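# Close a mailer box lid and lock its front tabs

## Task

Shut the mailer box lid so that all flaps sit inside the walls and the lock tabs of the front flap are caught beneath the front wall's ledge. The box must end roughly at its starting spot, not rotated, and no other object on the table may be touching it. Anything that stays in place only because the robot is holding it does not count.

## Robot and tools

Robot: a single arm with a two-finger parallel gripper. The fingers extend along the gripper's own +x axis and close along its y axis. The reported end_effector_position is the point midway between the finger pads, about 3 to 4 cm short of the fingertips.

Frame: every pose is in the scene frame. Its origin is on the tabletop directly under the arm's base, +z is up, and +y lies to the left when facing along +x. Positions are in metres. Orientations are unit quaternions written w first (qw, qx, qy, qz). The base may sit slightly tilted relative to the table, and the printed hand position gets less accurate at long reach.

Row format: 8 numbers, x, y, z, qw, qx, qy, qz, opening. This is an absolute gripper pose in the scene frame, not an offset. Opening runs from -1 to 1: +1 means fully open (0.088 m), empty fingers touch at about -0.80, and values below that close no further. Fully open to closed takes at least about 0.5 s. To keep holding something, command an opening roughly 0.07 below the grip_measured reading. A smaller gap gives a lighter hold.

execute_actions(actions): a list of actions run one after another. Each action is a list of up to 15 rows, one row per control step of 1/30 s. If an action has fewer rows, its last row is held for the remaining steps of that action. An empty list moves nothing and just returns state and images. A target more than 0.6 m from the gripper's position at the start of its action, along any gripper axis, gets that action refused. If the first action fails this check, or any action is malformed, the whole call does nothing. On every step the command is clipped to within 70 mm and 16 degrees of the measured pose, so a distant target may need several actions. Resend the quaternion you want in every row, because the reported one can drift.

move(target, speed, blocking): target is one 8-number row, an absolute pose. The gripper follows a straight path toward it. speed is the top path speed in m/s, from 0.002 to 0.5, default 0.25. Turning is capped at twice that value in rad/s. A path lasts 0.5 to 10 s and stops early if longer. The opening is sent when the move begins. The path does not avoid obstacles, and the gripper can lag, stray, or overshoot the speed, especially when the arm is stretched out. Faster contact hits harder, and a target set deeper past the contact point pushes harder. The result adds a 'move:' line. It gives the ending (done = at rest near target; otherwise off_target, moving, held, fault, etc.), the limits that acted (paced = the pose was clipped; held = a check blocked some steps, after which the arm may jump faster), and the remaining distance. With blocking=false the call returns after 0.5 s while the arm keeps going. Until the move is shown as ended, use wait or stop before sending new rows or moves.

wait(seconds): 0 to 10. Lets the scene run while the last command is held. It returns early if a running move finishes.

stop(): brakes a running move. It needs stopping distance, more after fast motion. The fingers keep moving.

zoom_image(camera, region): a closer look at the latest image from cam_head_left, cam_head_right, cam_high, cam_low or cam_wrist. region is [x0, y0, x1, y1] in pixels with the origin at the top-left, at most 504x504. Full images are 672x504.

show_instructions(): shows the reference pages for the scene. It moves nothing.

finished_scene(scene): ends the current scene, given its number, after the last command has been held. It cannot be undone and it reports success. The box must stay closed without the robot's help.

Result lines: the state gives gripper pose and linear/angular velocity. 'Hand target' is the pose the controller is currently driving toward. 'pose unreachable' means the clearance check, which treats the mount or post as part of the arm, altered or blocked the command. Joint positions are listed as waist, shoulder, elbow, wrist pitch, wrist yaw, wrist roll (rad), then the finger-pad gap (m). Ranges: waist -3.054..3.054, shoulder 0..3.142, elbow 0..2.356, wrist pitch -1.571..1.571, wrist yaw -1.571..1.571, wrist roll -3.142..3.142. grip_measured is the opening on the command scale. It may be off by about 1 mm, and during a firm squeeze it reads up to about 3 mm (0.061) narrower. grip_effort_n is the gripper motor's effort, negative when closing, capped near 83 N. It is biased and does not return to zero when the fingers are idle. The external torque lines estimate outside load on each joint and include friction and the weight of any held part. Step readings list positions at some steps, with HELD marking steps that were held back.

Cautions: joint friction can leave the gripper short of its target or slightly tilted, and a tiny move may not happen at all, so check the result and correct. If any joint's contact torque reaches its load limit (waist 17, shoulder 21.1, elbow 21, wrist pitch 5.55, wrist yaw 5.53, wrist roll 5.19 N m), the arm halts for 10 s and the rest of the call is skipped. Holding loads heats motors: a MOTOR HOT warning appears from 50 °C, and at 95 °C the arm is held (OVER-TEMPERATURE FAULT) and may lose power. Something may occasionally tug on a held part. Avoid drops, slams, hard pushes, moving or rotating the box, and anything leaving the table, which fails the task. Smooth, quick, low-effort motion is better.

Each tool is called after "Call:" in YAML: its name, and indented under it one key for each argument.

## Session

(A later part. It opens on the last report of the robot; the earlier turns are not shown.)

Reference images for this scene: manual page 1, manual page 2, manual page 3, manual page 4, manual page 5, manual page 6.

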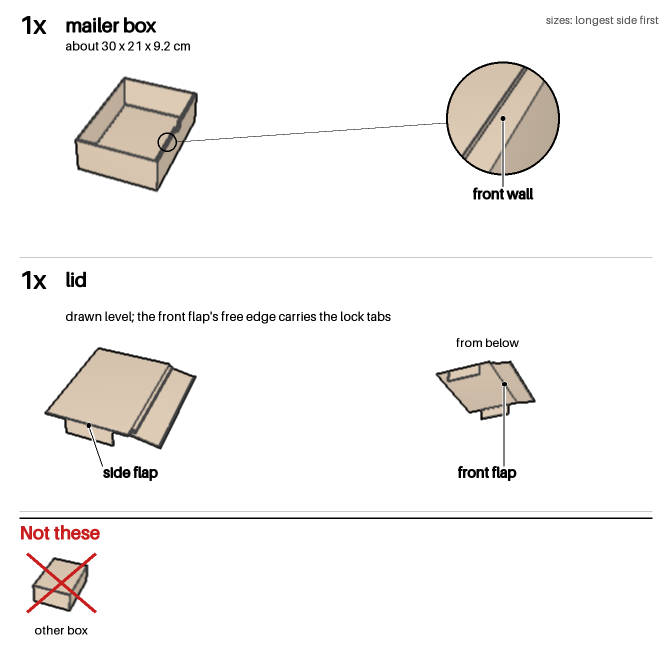

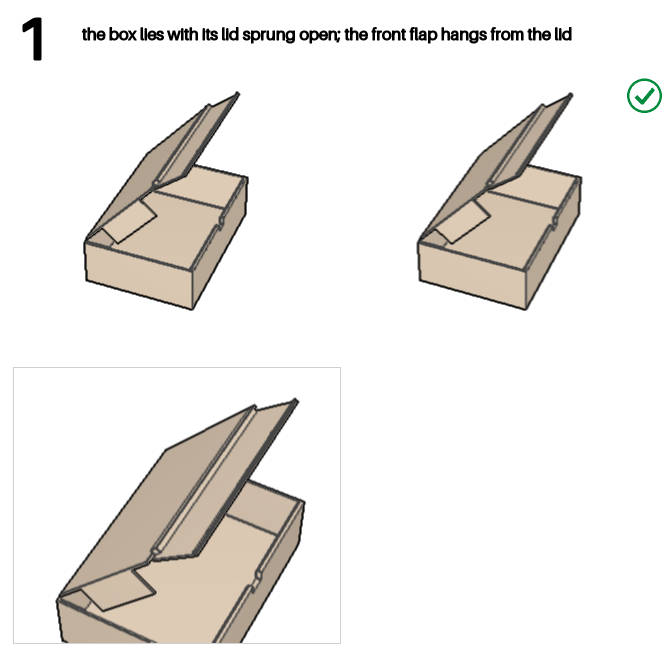

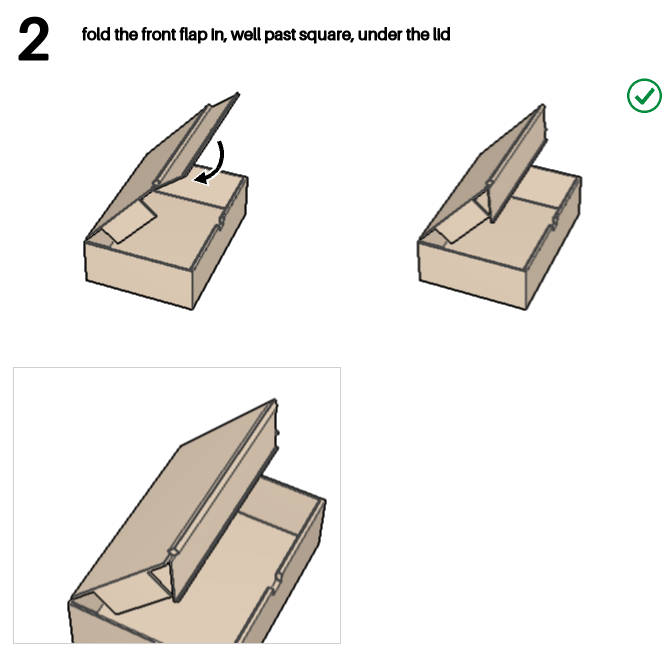

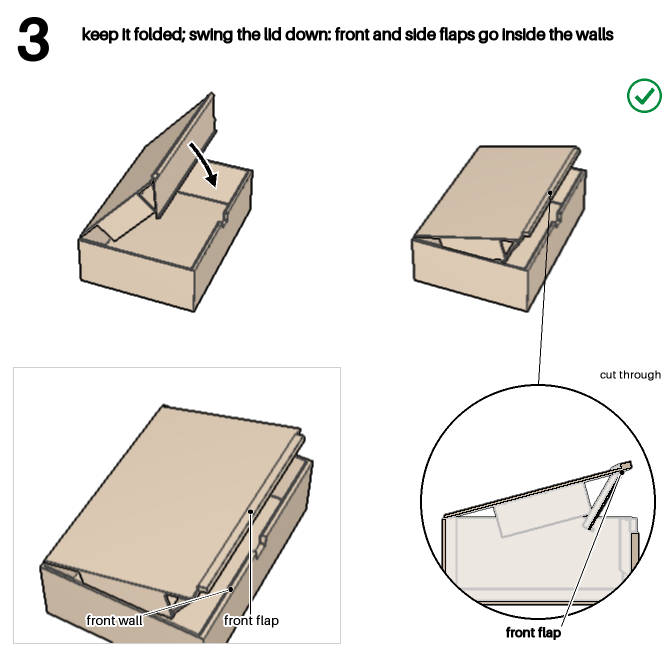

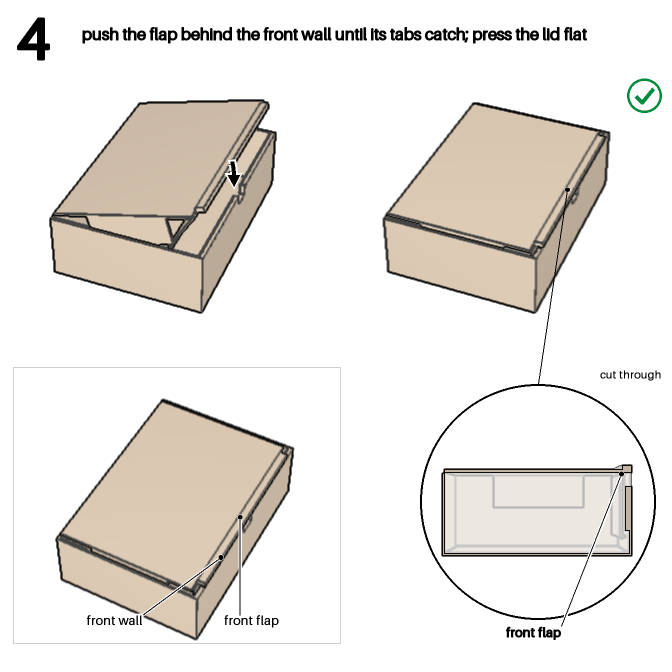

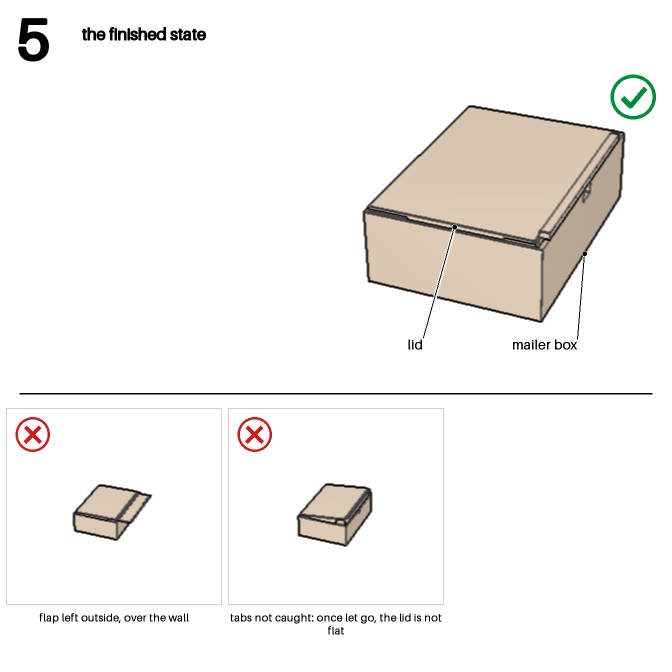

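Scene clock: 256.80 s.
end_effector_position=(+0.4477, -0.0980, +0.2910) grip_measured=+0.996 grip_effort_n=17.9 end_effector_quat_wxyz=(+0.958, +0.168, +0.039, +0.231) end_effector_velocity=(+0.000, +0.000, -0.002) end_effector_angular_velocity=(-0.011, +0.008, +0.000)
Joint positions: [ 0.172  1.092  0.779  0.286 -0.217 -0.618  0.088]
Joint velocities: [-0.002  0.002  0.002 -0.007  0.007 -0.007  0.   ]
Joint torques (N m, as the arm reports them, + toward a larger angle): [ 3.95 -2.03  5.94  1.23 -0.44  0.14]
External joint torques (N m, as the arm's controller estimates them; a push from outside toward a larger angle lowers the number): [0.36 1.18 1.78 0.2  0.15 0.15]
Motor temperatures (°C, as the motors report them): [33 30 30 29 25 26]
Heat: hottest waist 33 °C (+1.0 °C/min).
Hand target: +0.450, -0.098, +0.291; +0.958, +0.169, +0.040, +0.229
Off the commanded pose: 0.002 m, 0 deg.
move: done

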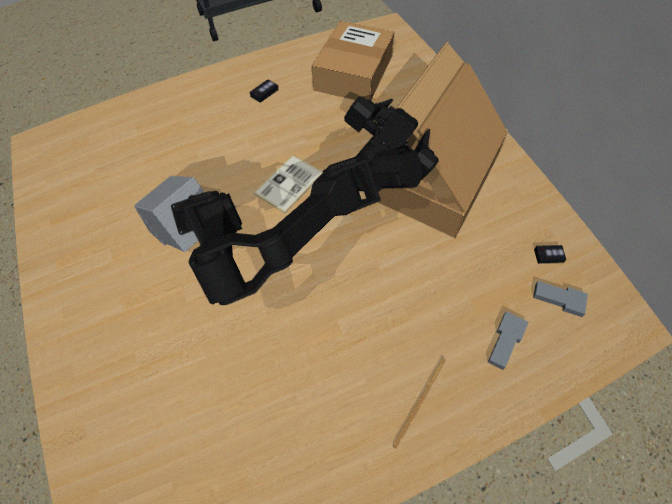

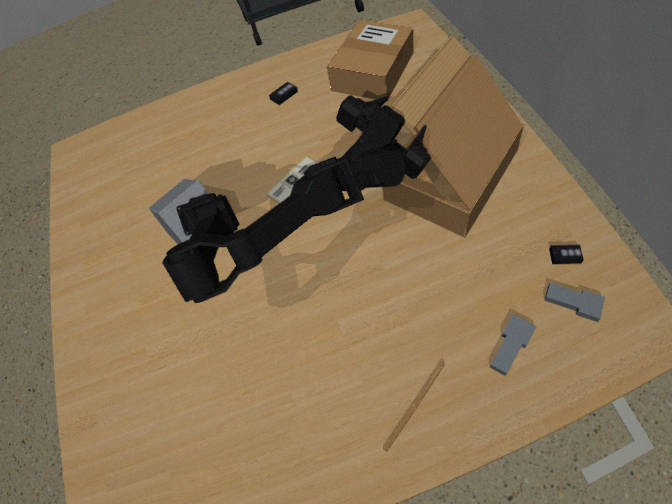

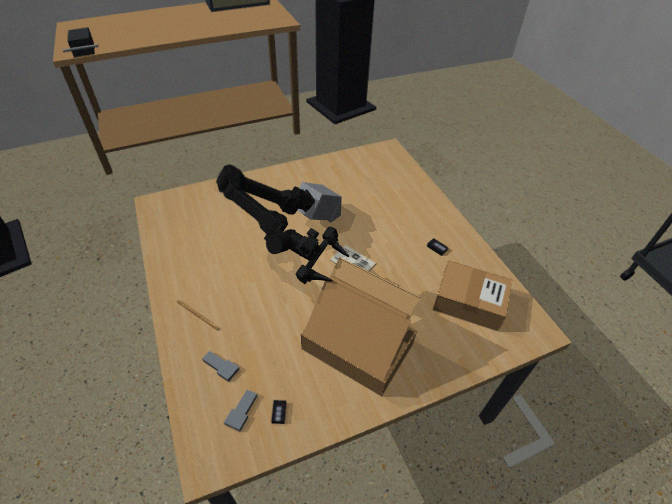

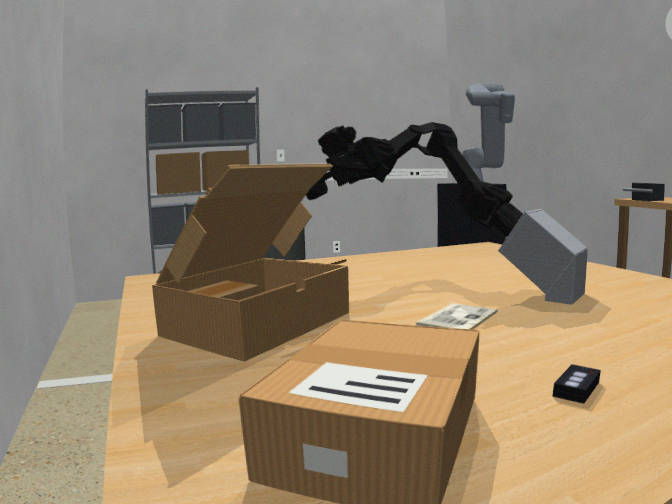

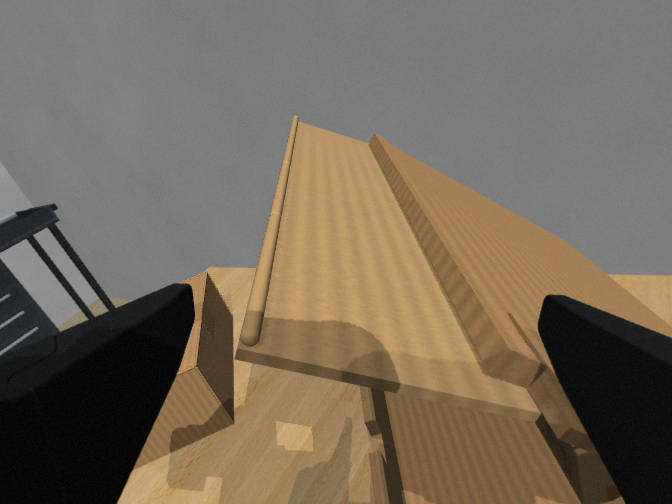

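Call:
move:
  target: [0.491,-0.087,0.284,0.957,0.169,0.04,0.229,1]
  speed: 0.06

Call:
move:
  target: [0.508,-0.118,0.312,0.957,0.169,0.04,0.229,1]
  speed: 0.04

Call:
move:
  target: [0.524,-0.146,0.324,0.939,0.252,0.06,0.225,1]
  speed: 0.05

Scene clock: 265.30 s.
end_effector_position=(+0.4882, -0.0867, +0.2856) grip_measured=+0.996 grip_effort_n=17.4 end_effector_quat_wxyz=(+0.958, +0.168, +0.039, +0.231) end_effector_velocity=(-0.001, +0.004, -0.003) end_effector_angular_velocity=(-0.007, +0.012, +0.028)
Joint positions: [ 0.172  1.272  0.897  0.349 -0.217 -0.618  0.088]
Joint velocities: [-0.002  0.002  0.007 -0.037 -0.007 -0.007 -0.   ]
Joint torques (N m, as the arm reports them, + toward a larger angle): [ 4.47 -2.46  5.78  1.25 -0.7   0.16]
External joint torques (N m, as the arm's controller estimates them; a push from outside toward a larger angle lowers the number): [-0.15  1.58  1.67  0.21 -0.09  0.17]
Motor temperatures (°C, as the motors report them): [33 29 30 29 25 26]
Heat: hottest waist 33 °C (+1.0 °C/min).
Hand target: +0.491, -0.087, +0.284; +0.958, +0.169, +0.040, +0.229
Off the commanded pose: 0.003 m, 0 deg.
move: done

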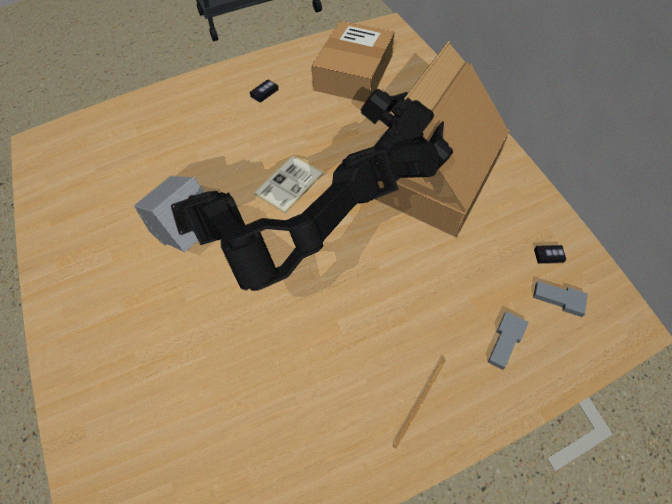

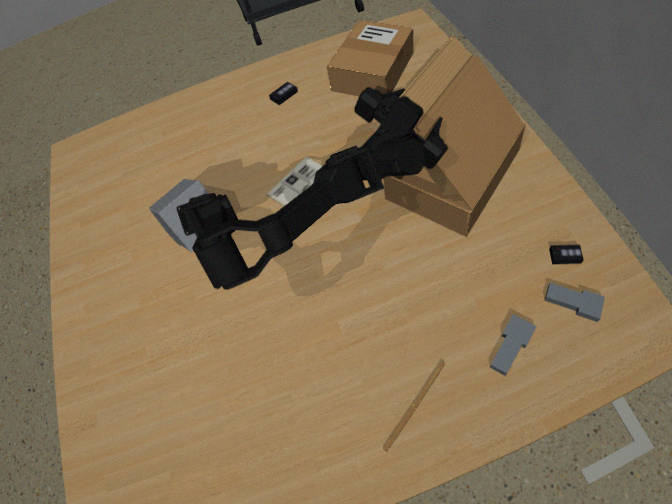

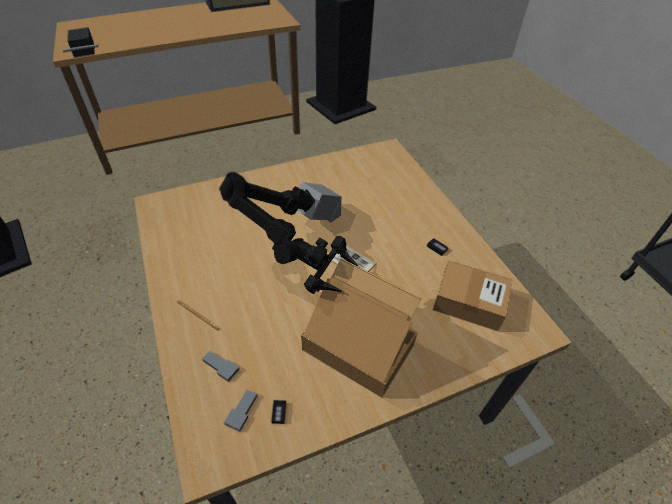

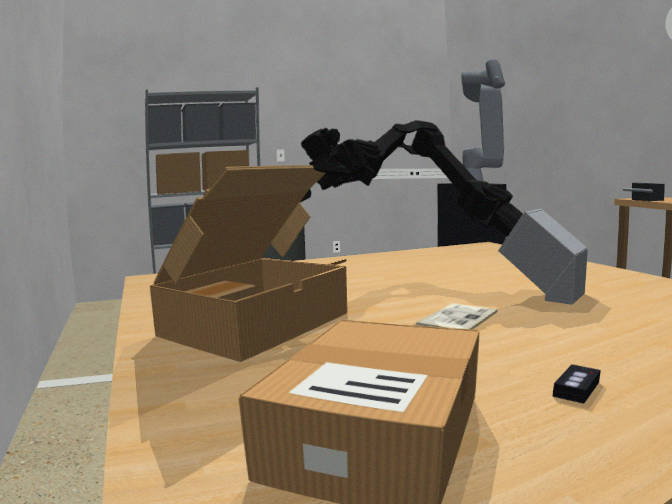

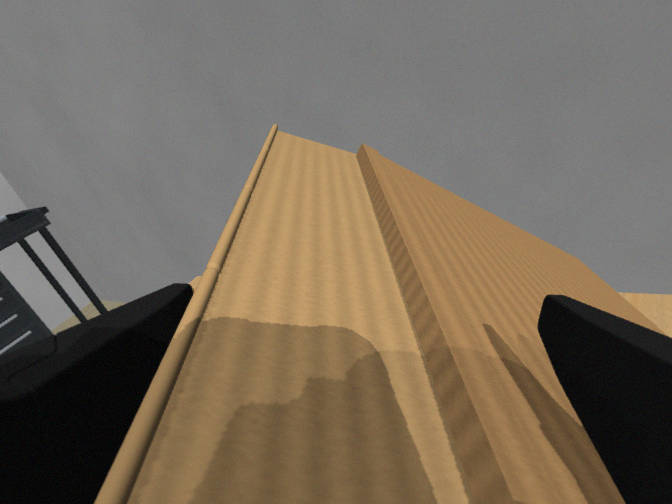

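Scene clock: 266.77 s.
end_effector_position=(+0.5059, -0.1185, +0.3138) grip_measured=+0.996 grip_effort_n=17.4 end_effector_quat_wxyz=(+0.958, +0.168, +0.035, +0.230) end_effector_velocity=(-0.003, +0.007, -0.003) end_effector_angular_velocity=(-0.015, -0.003, +0.040)
Joint positions: [ 0.18   1.272  1.074  0.178 -0.213 -0.617  0.088]
Joint velocities: [-0.002  0.002  0.002 -0.037 -0.022 -0.022 -0.   ]
Joint torques (N m, as the arm reports them, + toward a larger angle): [ 4.86 -2.6   5.99  0.82 -0.41  0.17]
External joint torques (N m, as the arm's controller estimates them; a push from outside toward a larger angle lowers the number): [ 0.18  1.43  1.78 -0.2   0.19  0.18]
Motor temperatures (°C, as the motors report them): [33 29 30 29 25 26]
Heat: hottest waist 33 °C (+1.0 °C/min).
Hand target: +0.508, -0.118, +0.312; +0.958, +0.169, +0.040, +0.229
Off the commanded pose: 0.003 m, 1 deg.
move: done

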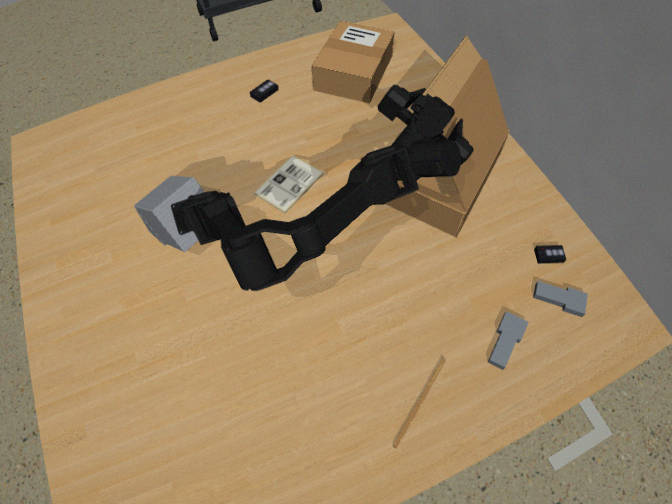

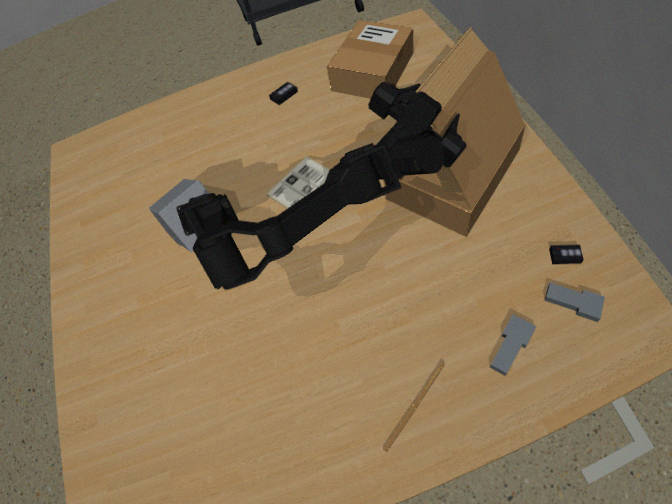

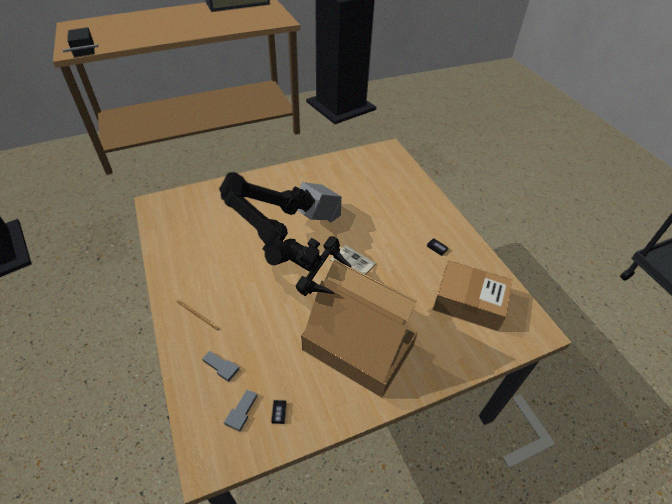

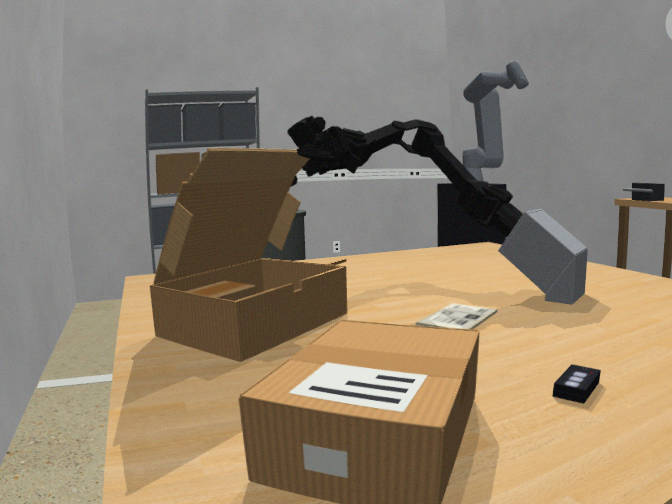

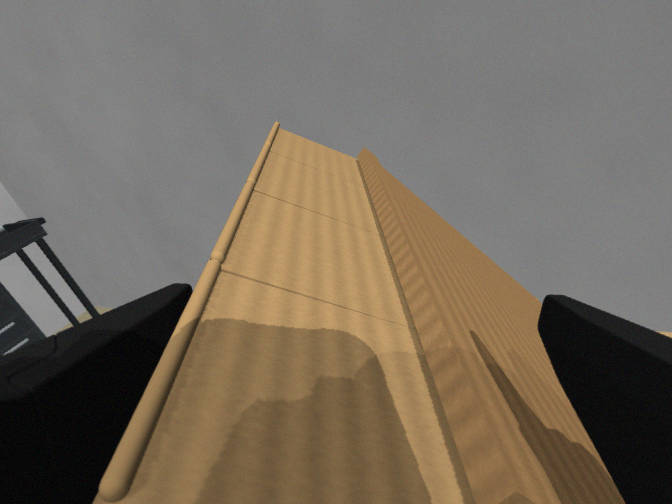

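Scene clock: 268.83 s.
end_effector_position=(+0.5219, -0.1462, +0.3271) grip_measured=+0.996 grip_effort_n=17.4 end_effector_quat_wxyz=(+0.940, +0.250, +0.055, +0.225) end_effector_velocity=(-0.001, +0.002, -0.001) end_effector_angular_velocity=(+0.008, +0.010, +0.017)
Joint positions: [ 0.156  1.301  1.228  0.053 -0.234 -0.445  0.088]
Joint velocities: [-0.002  0.002  0.007 -0.022 -0.007  0.007 -0.   ]
Joint torques (N m, as the arm reports them, + toward a larger angle): [ 4.47 -3.01  5.95  0.87 -0.72  0.1 ]
External joint torques (N m, as the arm's controller estimates them; a push from outside toward a larger angle lowers the number): [-0.3   1.45  1.57 -0.18 -0.11  0.13]
Motor temperatures (°C, as the motors report them): [33 29 30 29 25 26]
Heat: hottest waist 33 °C (+1.0 °C/min).
Hand target: +0.524, -0.146, +0.324; +0.939, +0.252, +0.060, +0.225
Off the commanded pose: 0.004 m, 1 deg.
move: done

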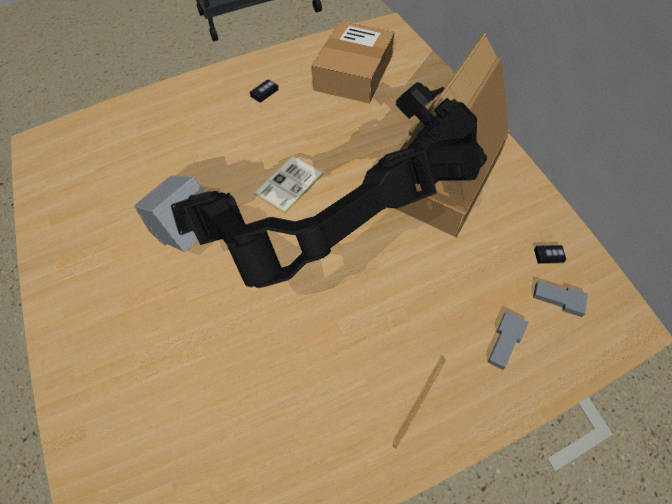

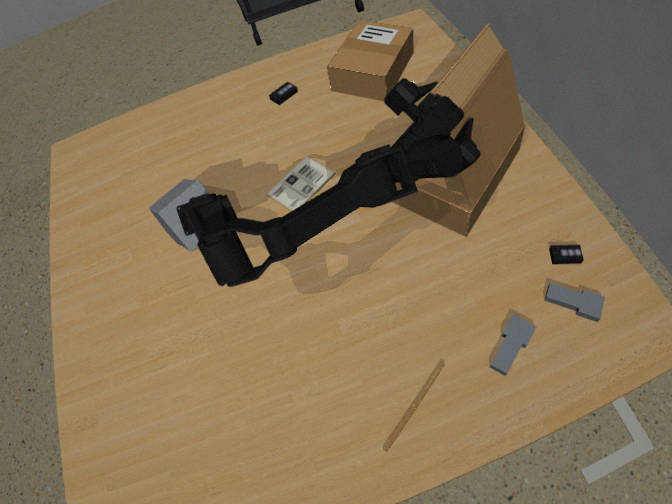

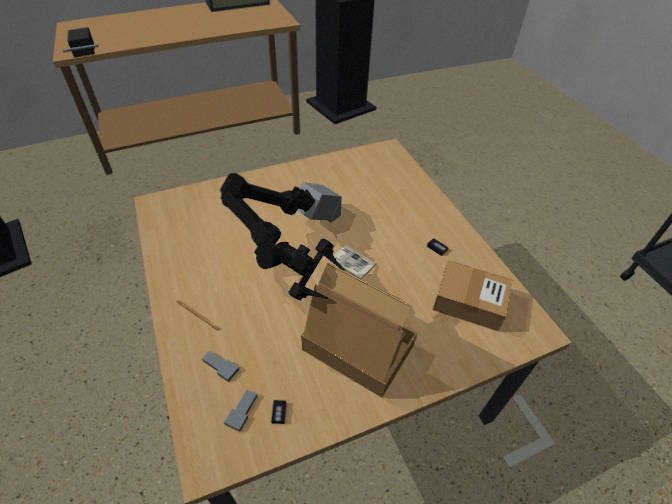

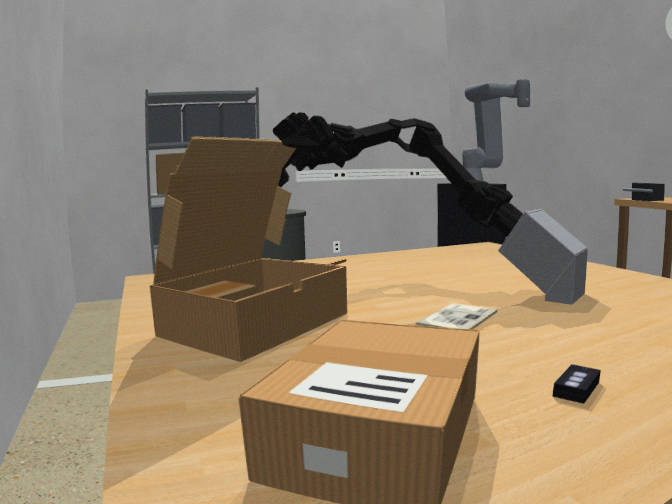

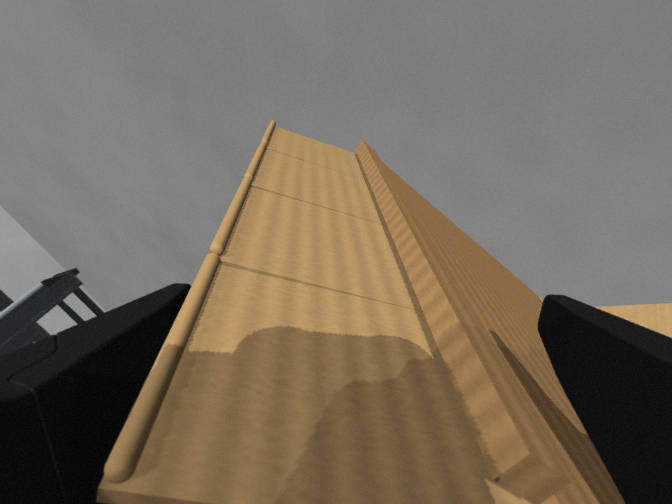

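Call:
move:
  target: [0.557,-0.198,0.331,0.862,0.449,0.108,0.207,1]
  speed: 0.06

Call:
move:
  target: [0.559,-0.202,0.318,0.898,0.372,0.089,0.215,1]
  speed: 0.04

Scene clock: 277.70 s.
end_effector_position=(+0.5537, -0.1993, +0.3418) grip_measured=+0.996 grip_effort_n=15.6 end_effector_quat_wxyz=(+0.864, +0.447, +0.094, +0.213) end_effector_velocity=(+0.001, +0.001, +0.002) end_effector_angular_velocity=(+0.001, -0.016, +0.013)
Joint positions: [ 0.069  1.406  1.542 -0.146 -0.337 -0.012  0.088]
Joint velocities: [-0.002  0.007  0.012 -0.007 -0.022 -0.007 -0.   ]
Joint torques (N m, as the arm reports them, + toward a larger angle): [ 3.93 -3.55  5.6   0.65 -0.39  0.12]
External joint torques (N m, as the arm's controller estimates them; a push from outside toward a larger angle lowers the number): [-1.15  2.1   1.04 -0.41  0.23  0.16]
Motor temperatures (°C, as the motors report them): [33 29 30 29 25 26]
Heat: hottest waist 33 °C (+1.0 °C/min).
Hand target: +0.557, -0.198, +0.331; +0.862, +0.449, +0.108, +0.207
Off the commanded pose: 0.011 m, 2 deg.
move: off_target

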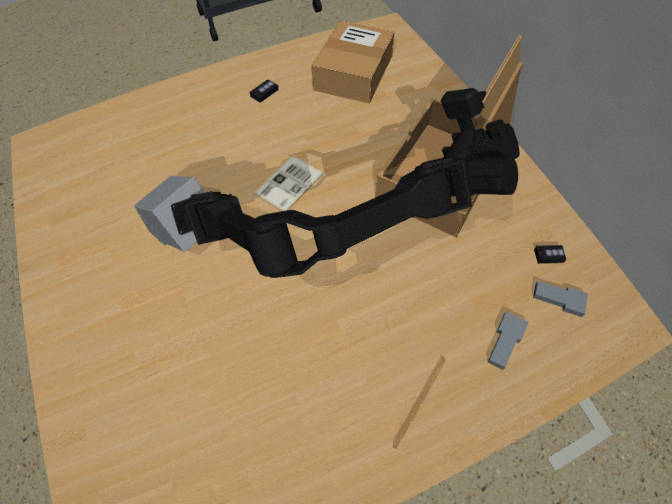

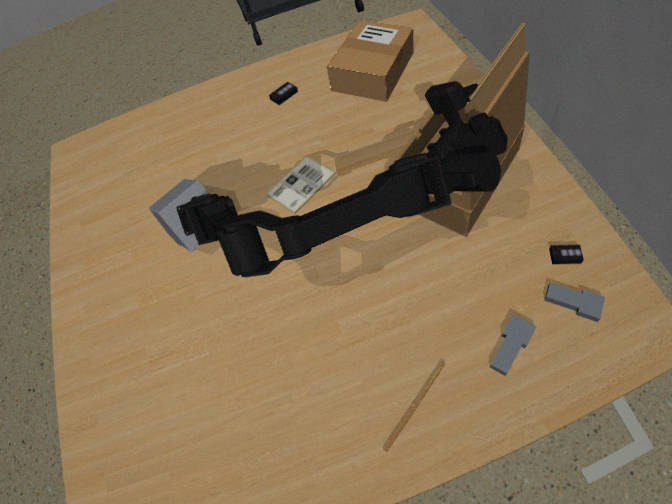

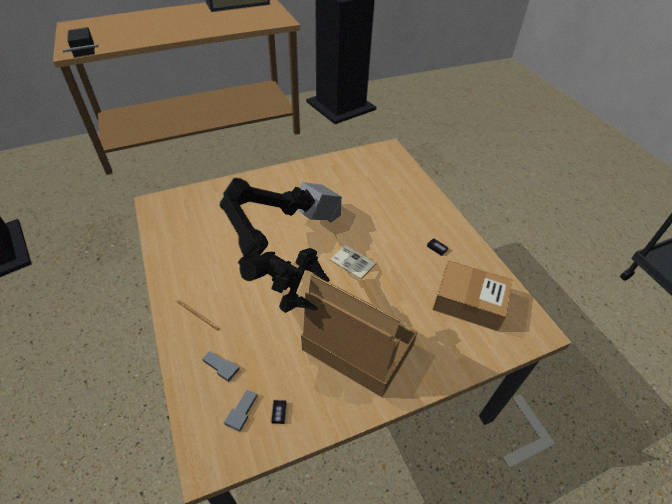

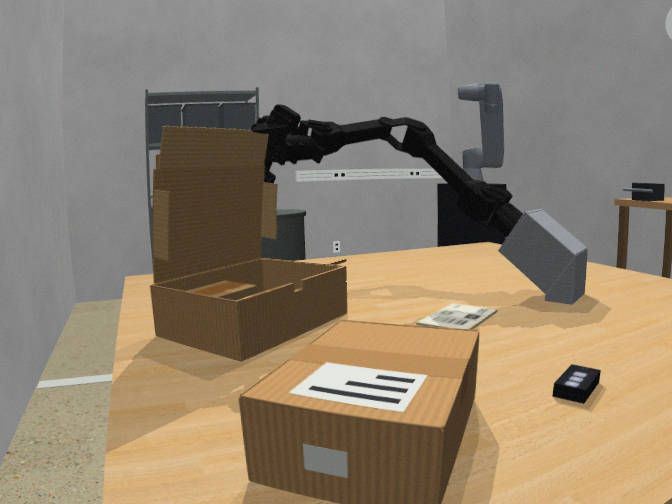

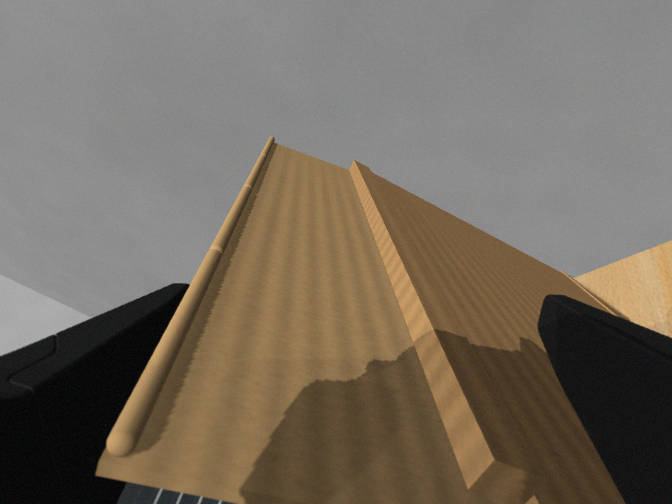

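Scene clock: 280.00 s.
end_effector_position=(+0.5542, -0.2054, +0.3378) grip_measured=+0.997 grip_effort_n=13.3 end_effector_quat_wxyz=(+0.898, +0.374, +0.066, +0.224) end_effector_velocity=(-0.001, -0.003, +0.003) end_effector_angular_velocity=(-0.028, -0.035, -0.003)
Joint positions: [ 0.036  1.408  1.542 -0.13  -0.388 -0.179  0.088]
Joint velocities: [-0.007 -0.002  0.002  0.007 -0.022 -0.037 -0.   ]
Joint torques (N m, as the arm reports them, + toward a larger angle): [ 2.83 -3.01  4.79  0.76 -0.11 -0.11]
External joint torques (N m, as the arm's controller estimates them; a push from outside toward a larger angle lowers the number): [-2.19  2.97  0.17 -0.3   0.5  -0.07]
Motor temperatures (°C, as the motors report them): [33 29 31 29 25 26]
Heat: hottest waist 33 °C (+1.0 °C/min).
Hand target: +0.558, -0.202, +0.318; +0.898, +0.372, +0.089, +0.215
Off the commanded pose: 0.021 m, 3 deg.
move: off_target

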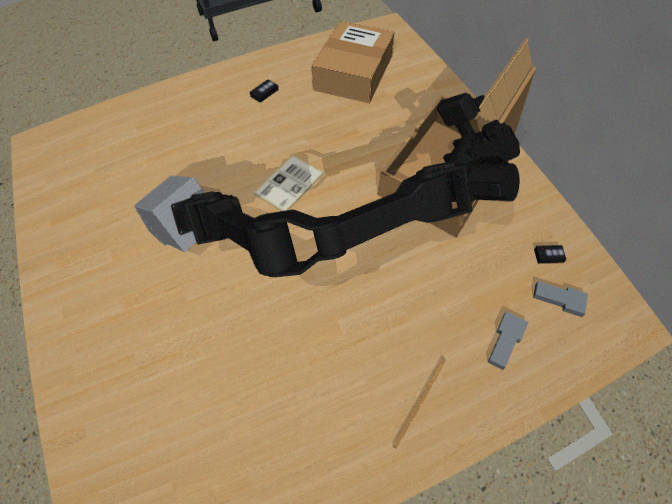

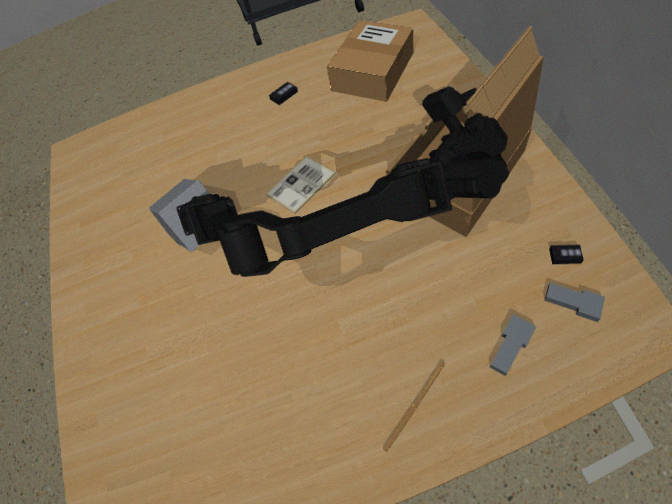

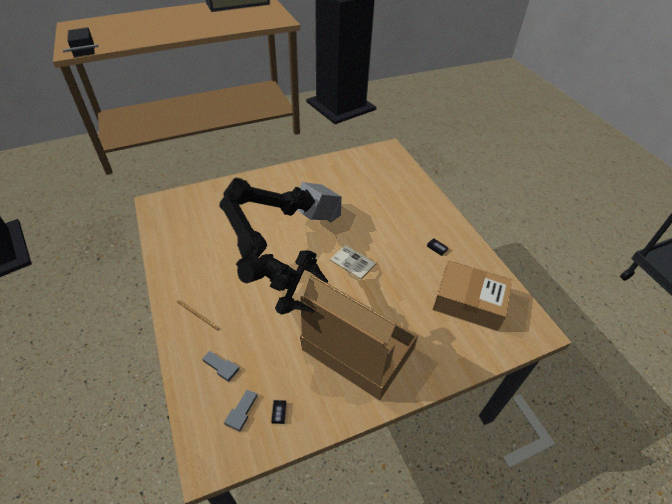

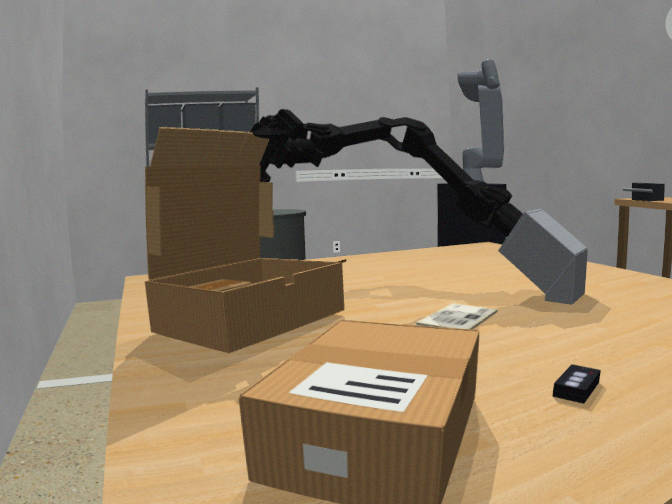

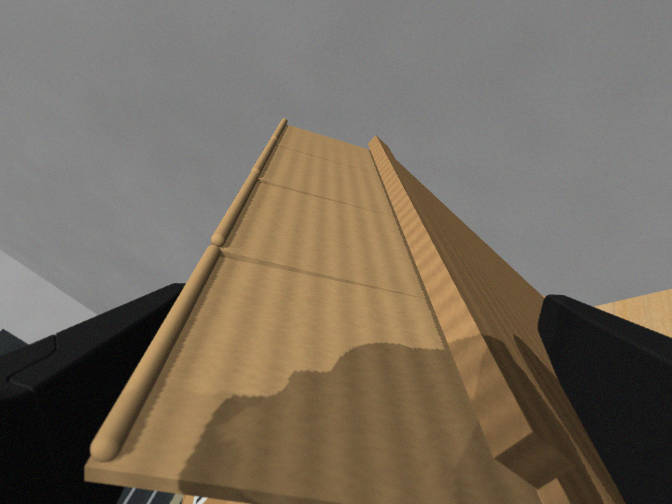

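Call:
move:
  target: [0.571,-0.221,0.305,0.881,0.411,0.098,0.211,1]
  speed: 0.02

Scene clock: 286.43 s.
end_effector_position=(+0.5648, -0.2305, +0.3357) grip_measured=+0.997 grip_effort_n=11.9 end_effector_quat_wxyz=(+0.886, +0.404, +0.058, +0.219) end_effector_velocity=(-0.001, -0.000, +0.000) end_effector_angular_velocity=(+0.010, +0.007, +0.013)
Joint positions: [-0.028  1.453  1.642 -0.155 -0.463 -0.105  0.088]
Joint velocities: [-0.002  0.002  0.012 -0.022 -0.007  0.007 -0.   ]
Joint torques (N m, as the arm reports them, + toward a larger angle): [ 2.48 -2.61  3.68  0.    0.07  0.29]
External joint torques (N m, as the arm's controller estimates them; a push from outside toward a larger angle lowers the number): [-2.62  3.94 -0.97 -1.04  0.67  0.33]
Motor temperatures (°C, as the motors report them): [33 29 31 29 25 26]
Heat: hottest waist 33 °C (+0.0 °C/min).
Hand target: +0.570, -0.221, +0.305; +0.881, +0.411, +0.098, +0.211
Off the commanded pose: 0.033 m, 5 deg.
move: off_target

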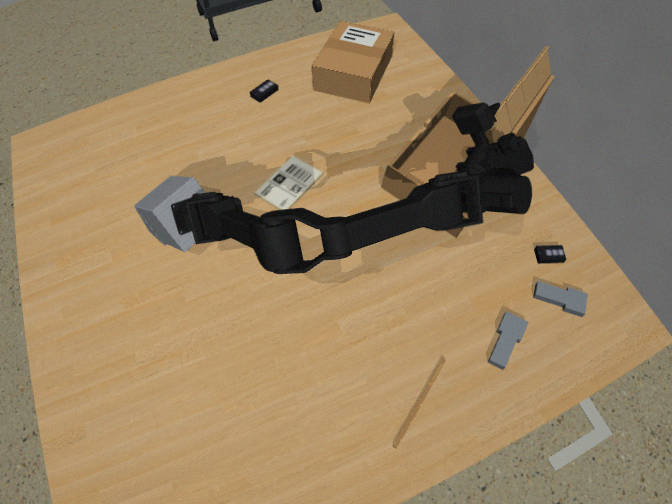

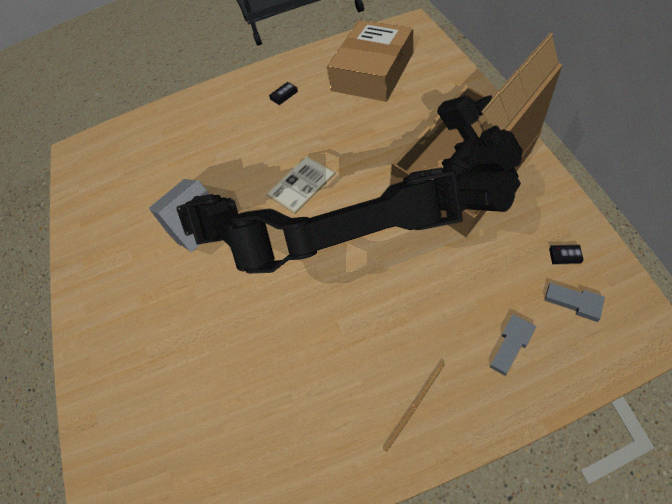

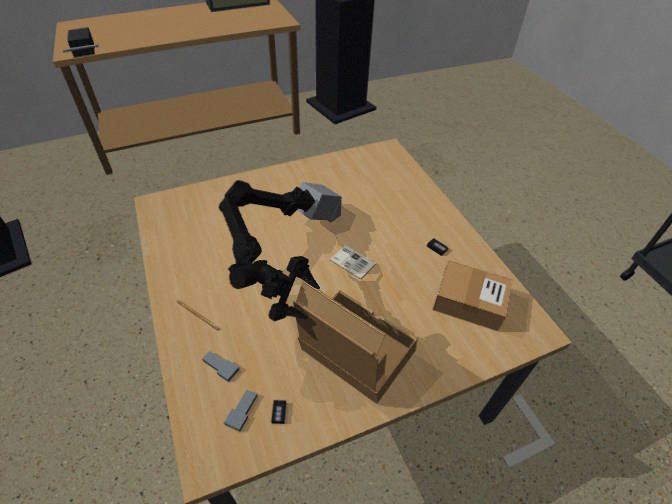

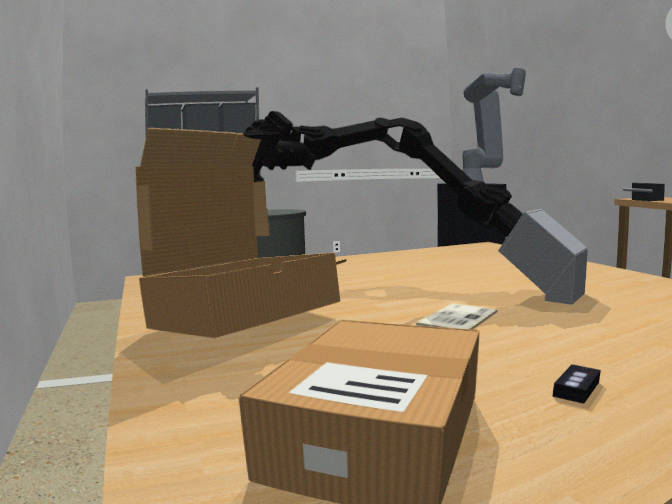

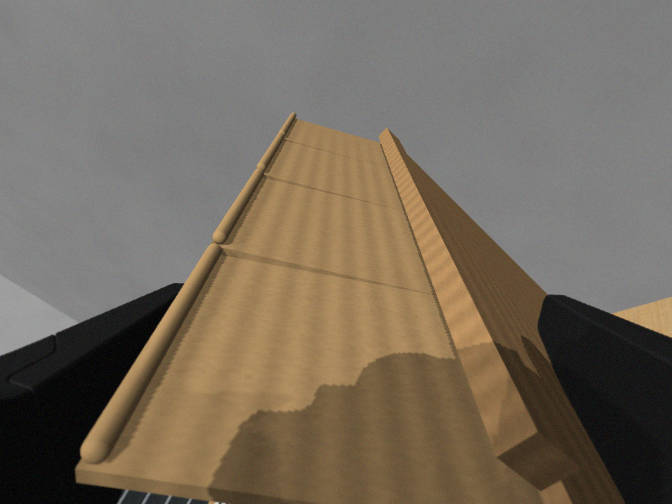

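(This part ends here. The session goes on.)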